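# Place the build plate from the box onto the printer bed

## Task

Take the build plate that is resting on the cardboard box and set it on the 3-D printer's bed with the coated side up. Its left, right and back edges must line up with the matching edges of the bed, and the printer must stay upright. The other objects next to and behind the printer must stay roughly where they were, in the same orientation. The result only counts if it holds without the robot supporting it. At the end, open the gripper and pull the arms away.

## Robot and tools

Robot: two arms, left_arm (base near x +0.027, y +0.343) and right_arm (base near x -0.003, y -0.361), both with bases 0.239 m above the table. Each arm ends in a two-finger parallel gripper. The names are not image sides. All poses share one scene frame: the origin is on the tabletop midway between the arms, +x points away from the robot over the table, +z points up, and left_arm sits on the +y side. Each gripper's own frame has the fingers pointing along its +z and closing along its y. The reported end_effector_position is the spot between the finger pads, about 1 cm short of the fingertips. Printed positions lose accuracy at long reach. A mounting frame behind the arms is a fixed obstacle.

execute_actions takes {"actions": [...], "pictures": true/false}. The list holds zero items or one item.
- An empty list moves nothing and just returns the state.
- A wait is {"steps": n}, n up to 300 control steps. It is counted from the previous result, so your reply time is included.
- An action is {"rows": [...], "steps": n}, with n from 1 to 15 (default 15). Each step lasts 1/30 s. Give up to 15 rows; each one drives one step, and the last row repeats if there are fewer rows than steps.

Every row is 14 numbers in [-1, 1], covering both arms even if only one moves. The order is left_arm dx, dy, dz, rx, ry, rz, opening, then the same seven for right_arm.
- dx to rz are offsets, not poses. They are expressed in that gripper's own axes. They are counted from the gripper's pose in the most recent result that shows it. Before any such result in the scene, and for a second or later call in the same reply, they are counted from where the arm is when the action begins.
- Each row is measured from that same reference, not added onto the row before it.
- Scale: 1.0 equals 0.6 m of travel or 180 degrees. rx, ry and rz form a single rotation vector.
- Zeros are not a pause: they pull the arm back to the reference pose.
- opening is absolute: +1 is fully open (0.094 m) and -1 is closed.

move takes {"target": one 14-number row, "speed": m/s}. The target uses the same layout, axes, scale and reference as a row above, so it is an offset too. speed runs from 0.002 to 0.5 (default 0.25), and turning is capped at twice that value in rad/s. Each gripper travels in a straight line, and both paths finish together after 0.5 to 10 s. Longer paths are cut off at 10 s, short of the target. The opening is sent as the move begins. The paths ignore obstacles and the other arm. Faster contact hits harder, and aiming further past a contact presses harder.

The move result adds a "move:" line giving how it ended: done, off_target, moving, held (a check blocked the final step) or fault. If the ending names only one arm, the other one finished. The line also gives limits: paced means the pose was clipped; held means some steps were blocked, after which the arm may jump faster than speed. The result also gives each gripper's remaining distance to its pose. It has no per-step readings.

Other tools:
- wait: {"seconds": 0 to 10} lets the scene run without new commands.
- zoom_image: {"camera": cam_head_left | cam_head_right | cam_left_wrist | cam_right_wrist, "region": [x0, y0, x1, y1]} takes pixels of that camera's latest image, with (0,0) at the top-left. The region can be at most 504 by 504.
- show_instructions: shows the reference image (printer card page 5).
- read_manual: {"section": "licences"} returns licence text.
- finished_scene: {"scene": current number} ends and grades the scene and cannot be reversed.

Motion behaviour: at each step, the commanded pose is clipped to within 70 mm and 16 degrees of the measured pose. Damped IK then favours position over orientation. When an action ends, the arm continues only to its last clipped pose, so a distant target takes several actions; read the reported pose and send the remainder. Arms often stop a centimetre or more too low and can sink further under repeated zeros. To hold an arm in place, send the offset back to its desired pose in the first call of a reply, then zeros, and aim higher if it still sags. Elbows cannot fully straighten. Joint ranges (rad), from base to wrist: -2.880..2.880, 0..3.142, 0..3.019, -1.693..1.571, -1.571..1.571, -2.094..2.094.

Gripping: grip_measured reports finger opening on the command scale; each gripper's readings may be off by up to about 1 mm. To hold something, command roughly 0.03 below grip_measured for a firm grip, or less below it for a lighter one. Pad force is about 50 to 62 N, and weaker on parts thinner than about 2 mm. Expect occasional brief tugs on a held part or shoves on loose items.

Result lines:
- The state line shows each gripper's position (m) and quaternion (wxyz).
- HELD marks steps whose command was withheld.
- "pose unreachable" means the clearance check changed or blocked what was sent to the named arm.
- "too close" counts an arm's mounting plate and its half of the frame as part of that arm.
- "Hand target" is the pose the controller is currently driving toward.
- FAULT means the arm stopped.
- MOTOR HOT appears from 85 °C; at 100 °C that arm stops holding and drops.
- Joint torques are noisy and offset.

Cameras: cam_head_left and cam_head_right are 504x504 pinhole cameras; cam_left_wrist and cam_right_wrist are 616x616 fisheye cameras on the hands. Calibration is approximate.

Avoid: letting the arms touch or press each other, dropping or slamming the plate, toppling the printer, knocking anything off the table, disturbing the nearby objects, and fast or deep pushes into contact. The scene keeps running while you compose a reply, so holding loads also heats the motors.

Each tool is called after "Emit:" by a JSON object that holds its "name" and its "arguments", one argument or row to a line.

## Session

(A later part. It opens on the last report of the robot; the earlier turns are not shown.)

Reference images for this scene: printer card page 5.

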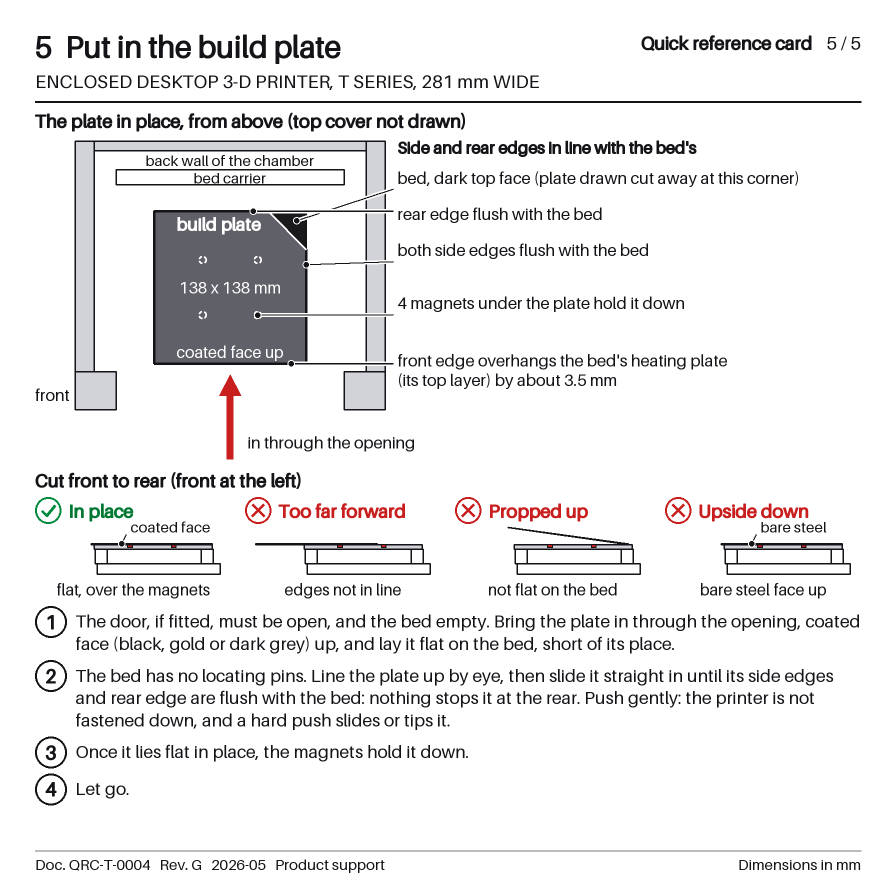

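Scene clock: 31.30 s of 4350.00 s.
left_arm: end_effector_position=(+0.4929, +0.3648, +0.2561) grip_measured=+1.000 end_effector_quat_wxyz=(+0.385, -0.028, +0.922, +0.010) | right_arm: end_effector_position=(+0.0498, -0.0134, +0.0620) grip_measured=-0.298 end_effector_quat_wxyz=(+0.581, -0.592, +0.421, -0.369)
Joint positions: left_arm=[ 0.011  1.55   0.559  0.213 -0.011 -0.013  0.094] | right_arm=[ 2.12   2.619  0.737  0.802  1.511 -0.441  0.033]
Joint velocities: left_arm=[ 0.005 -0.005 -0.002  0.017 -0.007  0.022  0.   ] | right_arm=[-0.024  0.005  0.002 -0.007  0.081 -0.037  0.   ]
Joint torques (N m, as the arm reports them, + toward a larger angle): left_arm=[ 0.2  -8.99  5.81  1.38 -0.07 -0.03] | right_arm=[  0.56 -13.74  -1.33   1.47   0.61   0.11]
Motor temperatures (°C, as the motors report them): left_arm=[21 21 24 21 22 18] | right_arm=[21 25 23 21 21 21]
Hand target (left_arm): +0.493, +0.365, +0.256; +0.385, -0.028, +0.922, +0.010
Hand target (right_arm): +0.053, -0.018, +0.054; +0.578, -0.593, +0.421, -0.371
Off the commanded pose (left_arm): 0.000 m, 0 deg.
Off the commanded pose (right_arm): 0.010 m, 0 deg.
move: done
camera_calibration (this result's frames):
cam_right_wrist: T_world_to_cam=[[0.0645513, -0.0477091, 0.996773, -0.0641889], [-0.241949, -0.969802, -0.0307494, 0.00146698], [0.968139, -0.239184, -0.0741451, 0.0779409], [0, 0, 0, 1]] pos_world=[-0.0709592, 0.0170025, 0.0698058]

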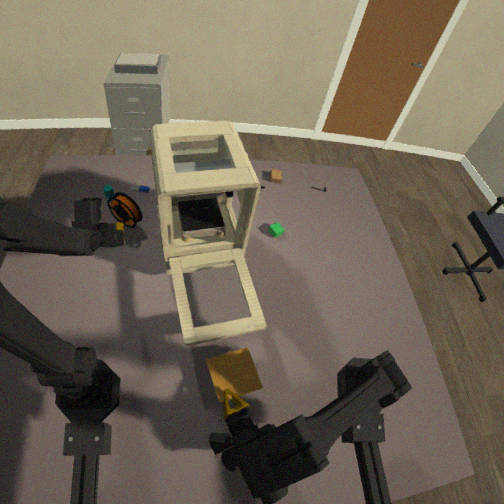

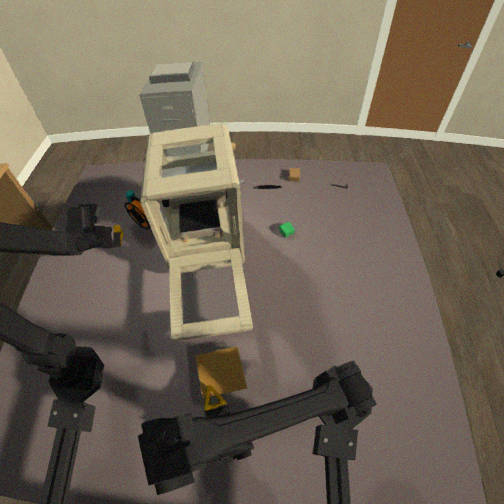

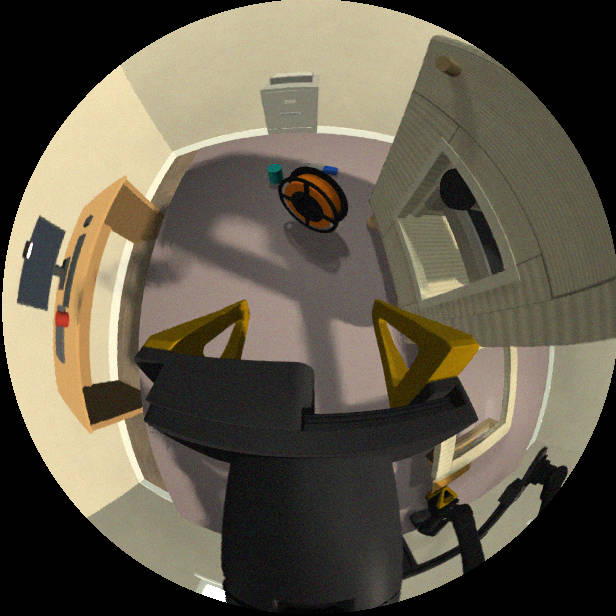

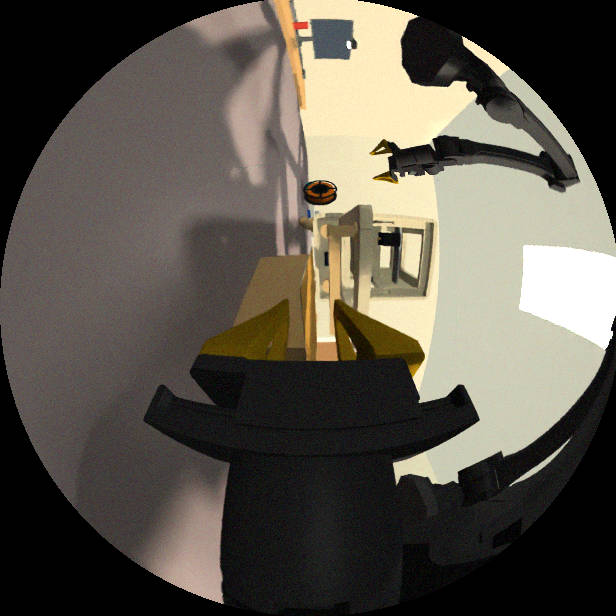

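Emit:
{"name": "move", "arguments": {
  "target": [0,0,0,0,0,0,1,0,0,0,0,0,0,-1]
}}

Emit:
{"name": "move", "arguments": {
  "target": [0,0,0,0,0,0,1,-0.05,-0.33,-0.03,0.017,0,-0.017,-1],
  "speed": 0.1
}}

Emit:
{"name": "move", "arguments": {
  "target": [0,0,0,0,0,0,1,0.08,0,0.4,0,0.025,0,-1],
  "speed": 0.1
}}

Emit:
{"name": "zoom_image", "arguments": {
  "camera": "cam_head_left",
  "region": [140,180,290,330]
}}

Scene clock: 34.60 s of 4350.00 s.
left_arm: end_effector_position=(+0.4929, +0.3648, +0.2561) grip_measured=+1.000 end_effector_quat_wxyz=(+0.385, -0.028, +0.922, +0.010) | right_arm: end_effector_position=(+0.0499, -0.0137, +0.0626) grip_measured=-0.985 end_effector_quat_wxyz=(+0.581, -0.591, +0.419, -0.371)
Joint positions: left_arm=[ 0.011  1.55   0.559  0.213 -0.011 -0.013  0.094] | right_arm=[ 2.12   2.619  0.737  0.802  1.515 -0.445  0.001]
Joint velocities: left_arm=[-0.005 -0.005 -0.002 -0.032 -0.066  0.037  0.   ] | right_arm=[-0.015 -0.015 -0.022  0.017 -0.066  0.007 -0.001]
Joint torques (N m, as the arm reports them, + toward a larger angle): left_arm=[  1.05 -10.8    5.99   1.33  -0.04  -0.03] | right_arm=[  0.39 -16.85  -1.89   1.23   0.58   0.13]
Motor temperatures (°C, as the motors report them): left_arm=[21 21 24 21 22 18] | right_arm=[21 25 23 21 21 21]
Hand target (left_arm): +0.493, +0.365, +0.256; +0.385, -0.028, +0.922, +0.010
Hand target (right_arm): +0.050, -0.013, +0.062; +0.581, -0.592, +0.421, -0.369
Off the commanded pose (left_arm): 0.000 m, 0 deg.
Off the commanded pose (right_arm): 0.001 m, 0 deg.
move: done
camera_calibration (this result's frames):
cam_right_wrist: T_world_to_cam=[[0.0595858, -0.0455941, 0.997181, -0.0645947], [-0.243535, -0.969435, -0.0297732, 0.00125302], [0.96806, -0.241074, -0.0688683, 0.0774085], [0, 0, 0, 1]] pos_world=[-0.070782, 0.0169308, 0.0697809]

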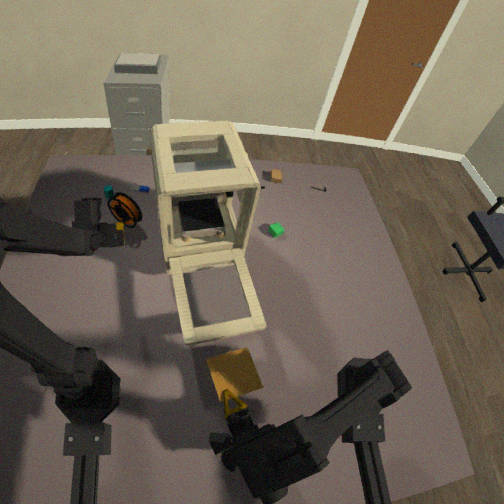

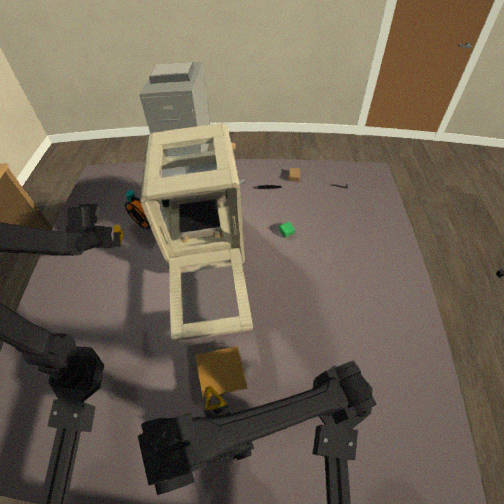

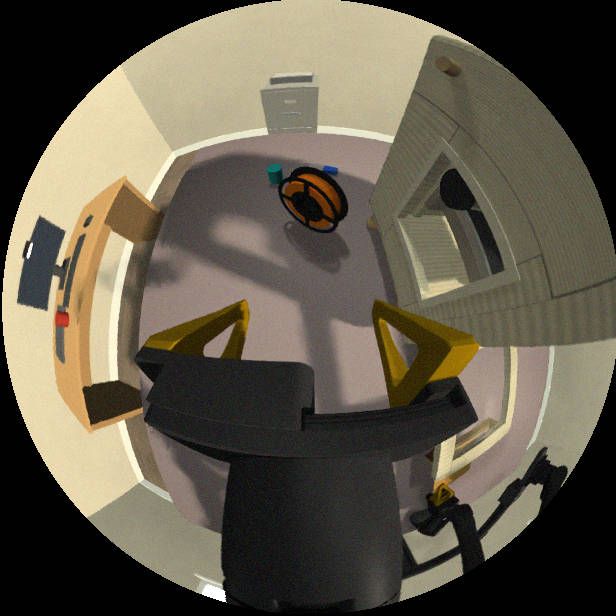

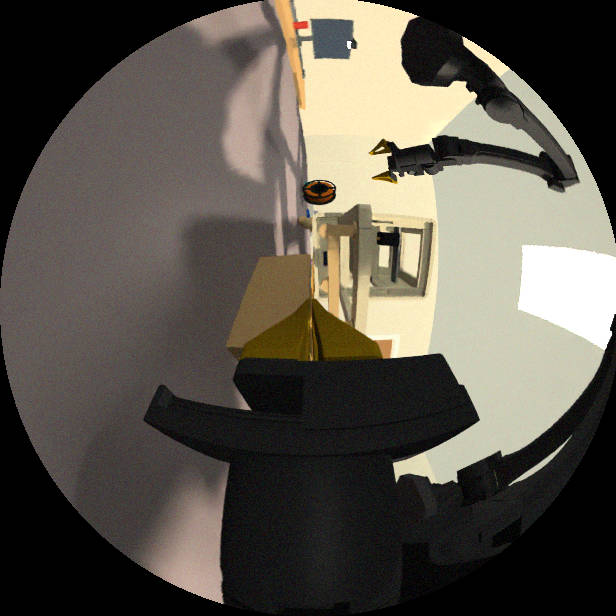

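Scene clock: 37.03 s of 4350.00 s.
left_arm: end_effector_position=(+0.4929, +0.3648, +0.2561) grip_measured=+1.000 end_effector_quat_wxyz=(+0.385, -0.028, +0.922, +0.010) | right_arm: end_effector_position=(+0.0346, +0.0048, +0.2578) grip_measured=-0.986 end_effector_quat_wxyz=(+0.588, -0.590, +0.400, -0.383)
Joint positions: left_arm=[ 0.011  1.55   0.559  0.213 -0.011 -0.013  0.094] | right_arm=[ 2.145  1.955  0.51   0.587  1.551 -0.695  0.001]
Joint velocities: left_arm=[-0.015 -0.005 -0.002  0.002  0.007  0.037  0.   ] | right_arm=[-0.005 -0.005 -0.002 -0.002  0.066 -0.037 -0.   ]
Joint torques (N m, as the arm reports them, + toward a larger angle): left_arm=[  0.31 -10.     5.82   1.27  -0.01  -0.08] | right_arm=[  1.39 -15.58   1.9    0.93   1.01   0.05]
Motor temperatures (°C, as the motors report them): left_arm=[21 21 24 21 22 18] | right_arm=[21 25 23 21 21 21]
Hand target (left_arm): +0.493, +0.365, +0.256; +0.385, -0.028, +0.922, +0.010
Hand target (right_arm): +0.033, +0.002, +0.260; +0.585, -0.594, +0.392, -0.390
Off the commanded pose (left_arm): 0.000 m, 0 deg.
Off the commanded pose (right_arm): 0.005 m, 2 deg.
joint sent to its limit (right arm) — the command would take joint 5 (wrist yaw) past its upper limit, so that joint was sent only as far as its limit.
move: done
camera_calibration (this result's frames):
cam_right_wrist: T_world_to_cam=[[0.0175492, -0.031182, 0.99936, -0.256664], [-0.229644, -0.972919, -0.0263244, 0.0199033], [0.973116, -0.229035, -0.0242347, 0.0984162], [0, 0, 0, 1]] pos_world=[-0.0866954, 0.0339018, 0.259409]

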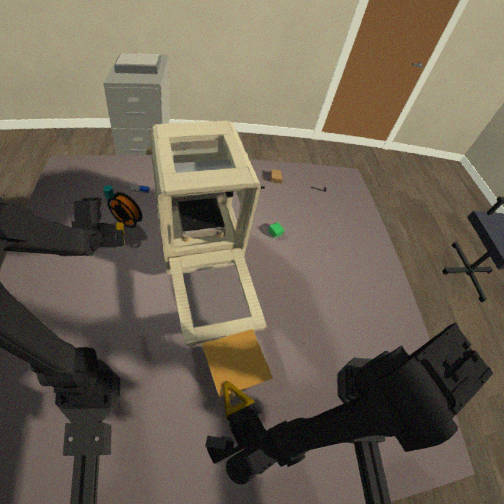

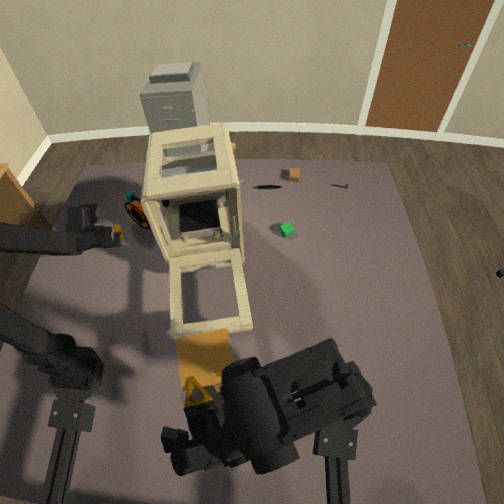

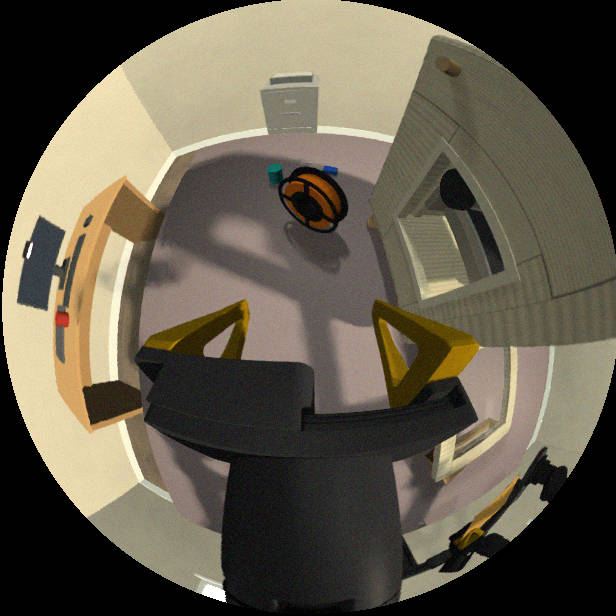

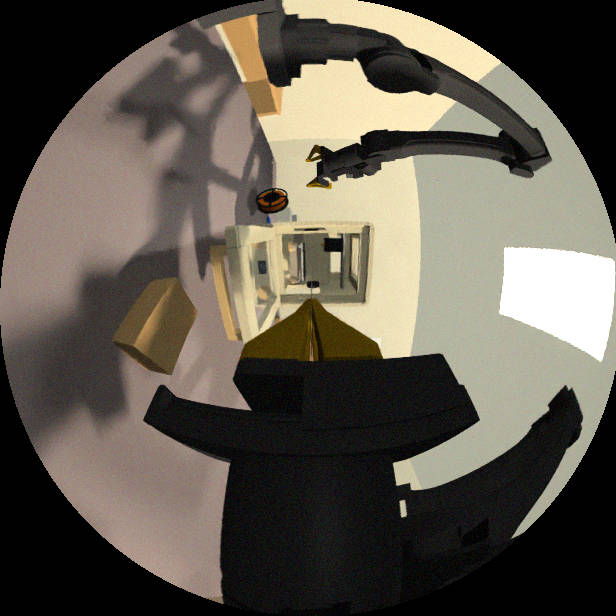

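Scene clock: 39.83 s of 4350.00 s.
left_arm: end_effector_position=(+0.4929, +0.3648, +0.2561) grip_measured=+1.000 end_effector_quat_wxyz=(+0.385, -0.028, +0.922, +0.010) | right_arm: end_effector_position=(+0.2695, +0.0479, +0.2633) grip_measured=-0.986 end_effector_quat_wxyz=(+0.580, -0.566, +0.429, -0.399)
Joint positions: left_arm=[ 0.011  1.55   0.559  0.213 -0.011 -0.013  0.094] | right_arm=[ 1.463  2.156  0.611  1.532  0.954 -1.515  0.001]
Joint velocities: left_arm=[ 0.005 -0.005 -0.002 -0.017  0.007  0.037  0.   ] | right_arm=[ 0.005 -0.005 -0.007  0.007 -0.007 -0.007  0.001]
Joint torques (N m, as the arm reports them, + toward a larger angle): left_arm=[ 1.53 -9.84  5.83  1.24 -0.02 -0.04] | right_arm=[  0.28 -14.97   3.44   1.3   -0.07  -0.01]
Motor temperatures (°C, as the motors report them): left_arm=[21 21 24 21 22 18] | right_arm=[21 25 23 21 21 21]
Hand target (left_arm): +0.493, +0.365, +0.256; +0.385, -0.028, +0.922, +0.010
Hand target (right_arm): +0.270, +0.052, +0.255; +0.573, -0.574, +0.423, -0.403
Off the commanded pose (left_arm): 0.000 m, 0 deg.
Off the commanded pose (right_arm): 0.013 m, 2 deg.
move: off_target (right_arm)
camera_calibration (this result's frames):
cam_right_wrist: T_world_to_cam=[[0.0170561, -0.0609945, 0.997992, -0.262962], [-0.305163, -0.95083, -0.0528967, 0.142242], [0.952148, -0.303648, -0.0348307, -0.108176], [0, 0, 0, 1]] pos_world=[0.150892, 0.0863612, 0.26619]

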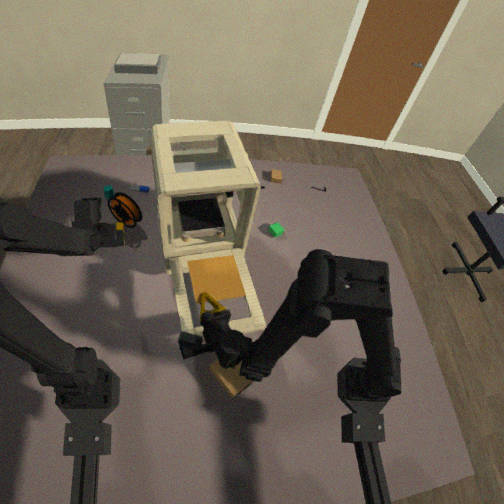

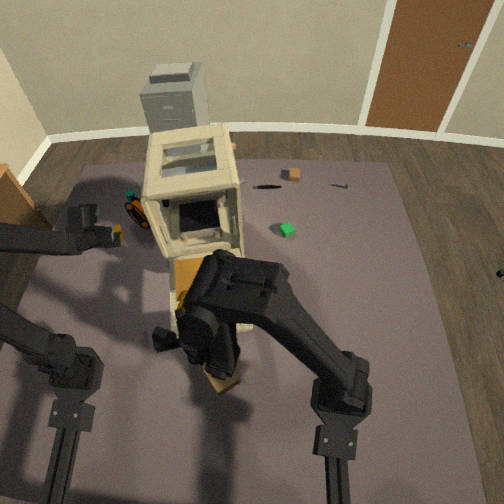

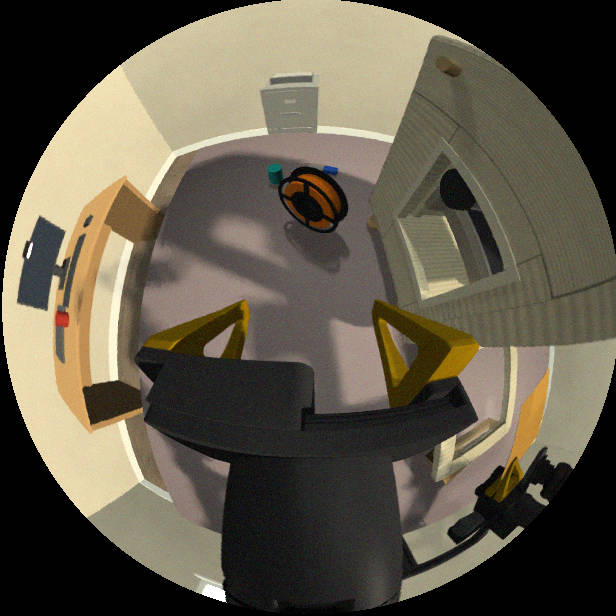

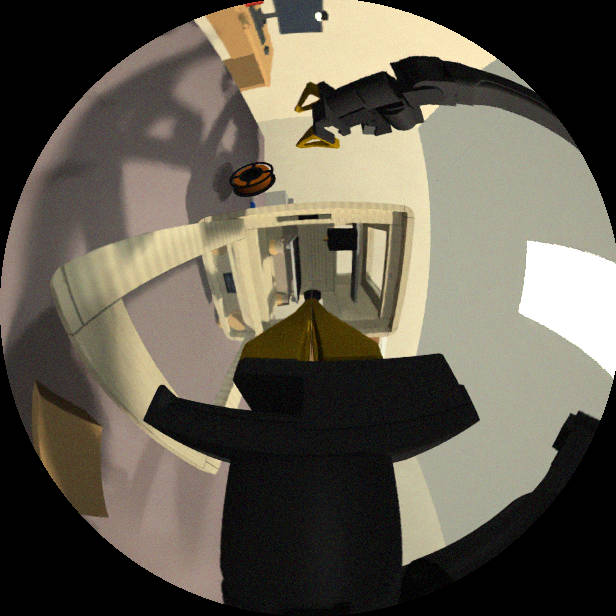

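Region (140, 180, 290, 330) of cam_head_left's 504x504 image, scaled by 3.360, with more detail than that image has.

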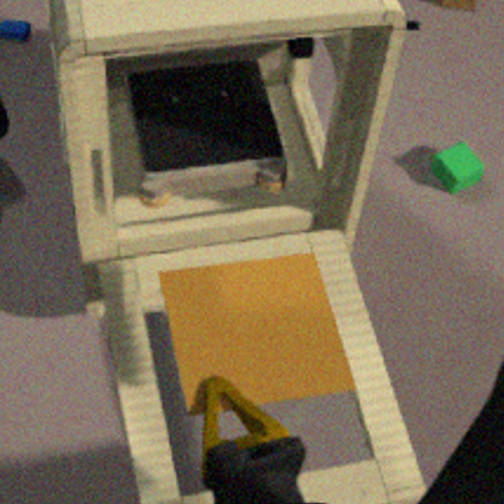

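Emit:
{"name": "move", "arguments": {
  "target": [0,0,0,0,0,0,1,0.06,0.04,0.315,0,0,-0.015,-1],
  "speed": 0.08
}}

Emit:
{"name": "zoom_image", "arguments": {
  "camera": "cam_head_left",
  "region": [160,180,250,270]
}}

Scene clock: 46.33 s of 4350.00 s.
left_arm: end_effector_position=(+0.4929, +0.3648, +0.2561) grip_measured=+1.000 end_effector_quat_wxyz=(+0.385, -0.028, +0.922, +0.010) | right_arm: end_effector_position=(+0.4527, +0.0676, +0.2417) grip_measured=-0.986 end_effector_quat_wxyz=(+0.574, -0.571, +0.422, -0.407)
Joint positions: left_arm=[ 0.011  1.55   0.559  0.213 -0.011 -0.013  0.094] | right_arm=[ 1.099  2.265  0.919  1.336  0.591 -1.546  0.001]
Joint velocities: left_arm=[-0.015 -0.005 -0.017 -0.012 -0.022  0.066  0.   ] | right_arm=[-0.015 -0.005 -0.007  0.002 -0.007  0.007 -0.   ]
Joint torques (N m, as the arm reports them, + toward a larger angle): left_arm=[ 0.52 -9.45  5.58  1.19  0.02 -0.01] | right_arm=[  0.68 -19.01   6.28   1.72  -0.09   0.  ]
Motor temperatures (°C, as the motors report them): left_arm=[21 21 24 21 22 18] | right_arm=[21 25 23 21 21 21]
Hand target (left_arm): +0.493, +0.365, +0.256; +0.385, -0.028, +0.922, +0.010
Hand target (right_arm): +0.458, +0.073, +0.235; +0.570, -0.576, +0.418, -0.410
Off the commanded pose (left_arm): 0.000 m, 0 deg.
Off the commanded pose (right_arm): 0.011 m, 1 deg.
After step 90, 0.73 s passed at rest.
move: off_target (right_arm)
camera_calibration (this result's frames):
cam_right_wrist: T_world_to_cam=[[0.00962815, -0.035247, 0.999332, -0.242065], [-0.305683, -0.951641, -0.0306197, 0.21059], [0.952085, -0.305184, -0.0199369, -0.280825], [0, 0, 0, 1]] pos_world=[0.334074, 0.106171, 0.242753]

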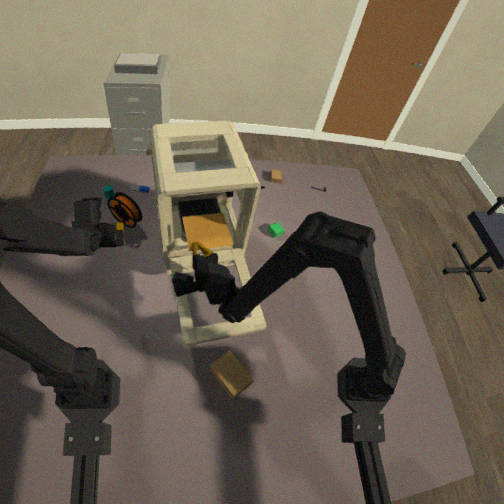

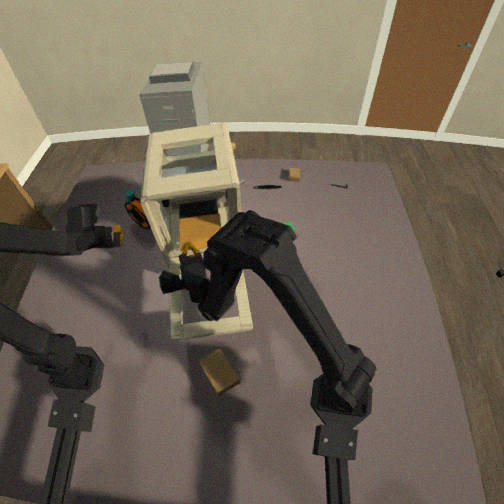

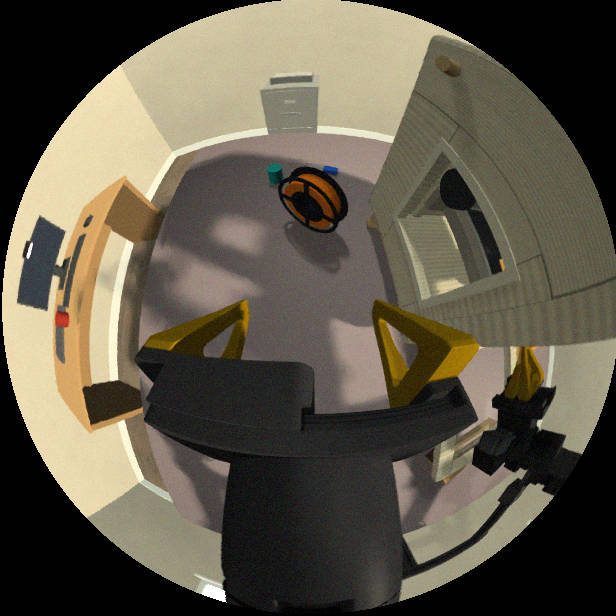

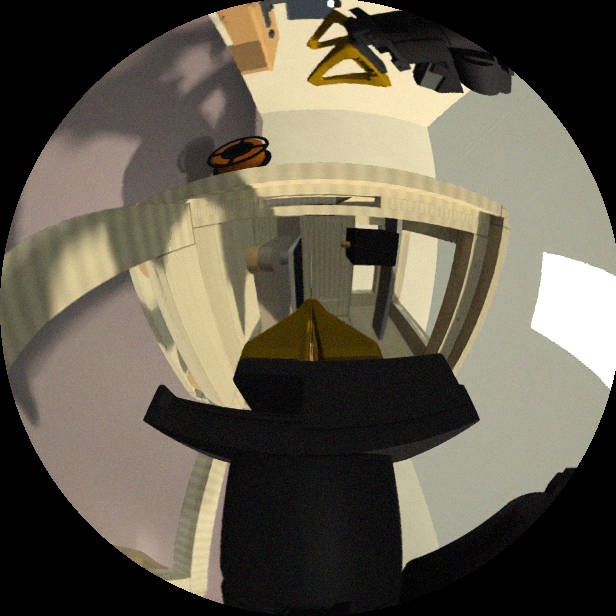

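Region (160, 180, 250, 270) of cam_head_left's 504x504 image, scaled by 5.600, with more detail than that image has.

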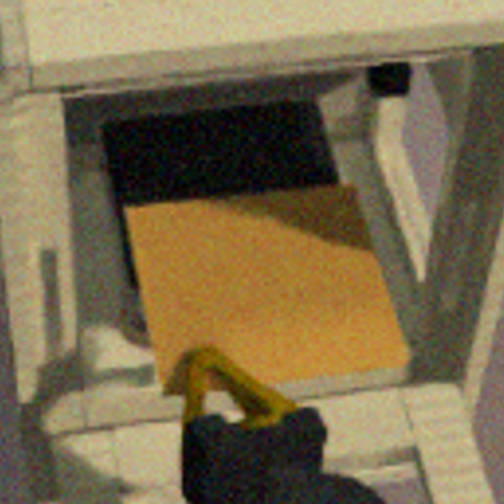

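Emit:
{"name": "move", "arguments": {
  "target": [0,0,0,0,0,0,1,-0.005,0.033,0.082,0,0.006,-0.006,-1],
  "speed": 0.04
}}

Emit:
{"name": "zoom_image", "arguments": {
  "camera": "cam_head_left",
  "region": [160,180,250,270]
}}

Scene clock: 49.13 s of 4350.00 s.
left_arm: end_effector_position=(+0.4929, +0.3648, +0.2561) grip_measured=+1.000 end_effector_quat_wxyz=(+0.385, -0.028, +0.922, +0.010) | right_arm: end_effector_position=(+0.4904, +0.0816, +0.2273) grip_measured=-0.986 end_effector_quat_wxyz=(+0.569, -0.569, +0.426, -0.412)
Joint positions: left_arm=[ 0.011  1.55   0.559  0.213 -0.011 -0.013  0.094] | right_arm=[ 1.062  2.33   1.04   1.277  0.571 -1.551  0.001]
Joint velocities: left_arm=[-0.005  0.005 -0.007 -0.027 -0.022 -0.037  0.   ] | right_arm=[-0.015 -0.005 -0.007 -0.007 -0.007 -0.022 -0.   ]
Joint torques (N m, as the arm reports them, + toward a larger angle): left_arm=[ 0.81 -9.88  6.01  1.26  0.01 -0.04] | right_arm=[  0.   -20.05   7.07   1.86  -0.07  -0.06]
Motor temperatures (°C, as the motors report them): left_arm=[21 21 24 21 22 18] | right_arm=[21 25 24 21 21 21]
Hand target (left_arm): +0.493, +0.365, +0.256; +0.385, -0.028, +0.922, +0.010
Hand target (right_arm): +0.498, +0.085, +0.221; +0.566, -0.572, +0.423, -0.417
Off the commanded pose (left_arm): 0.000 m, 0 deg.
Off the commanded pose (right_arm): 0.011 m, 1 deg.
move: off_target (right_arm)
camera_calibration (this result's frames):
cam_right_wrist: T_world_to_cam=[[0.00895225, -0.0303284, 0.9995, -0.227697], [-0.321565, -0.946535, -0.025841, 0.241348], [0.946845, -0.321173, -0.0182262, -0.30922], [0, 0, 0, 1]] pos_world=[0.372431, 0.122226, 0.228184]

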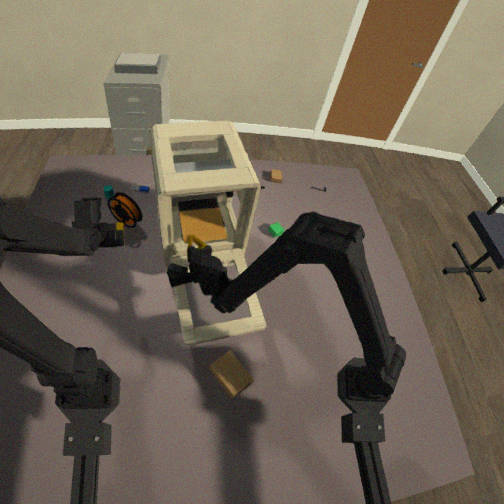

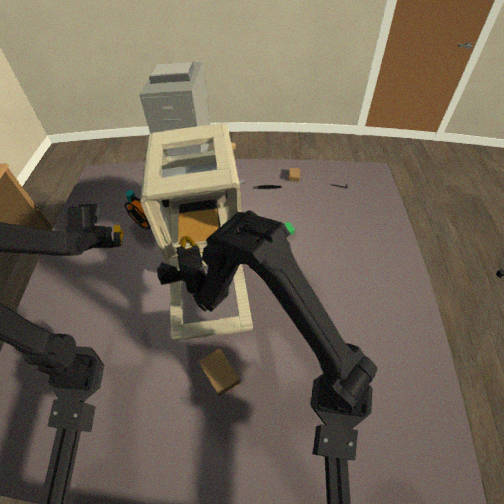

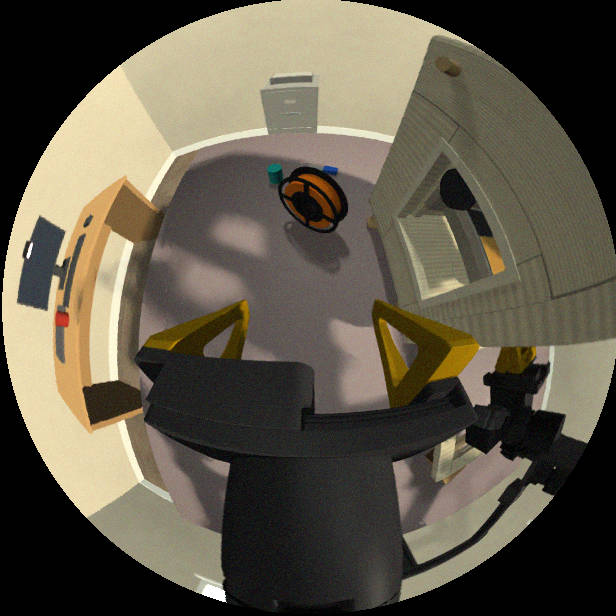

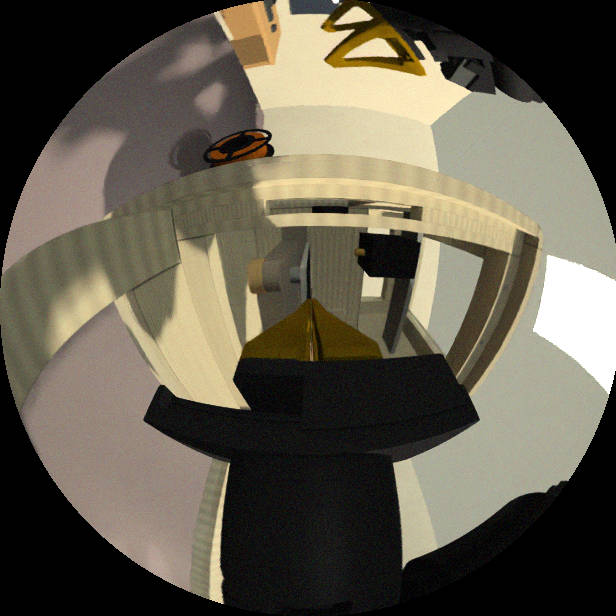

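Region (160, 180, 250, 270) of cam_head_left's 504x504 image, scaled by 5.600, with more detail than that image has.

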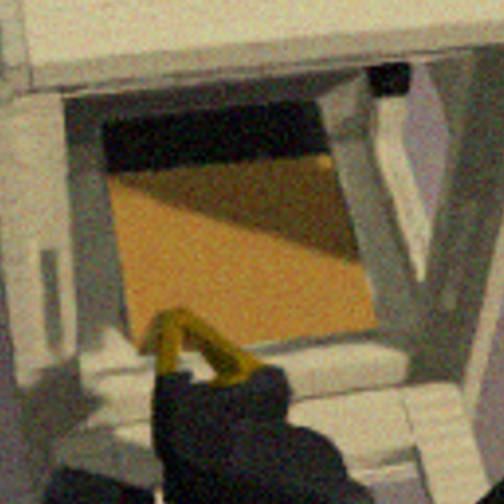

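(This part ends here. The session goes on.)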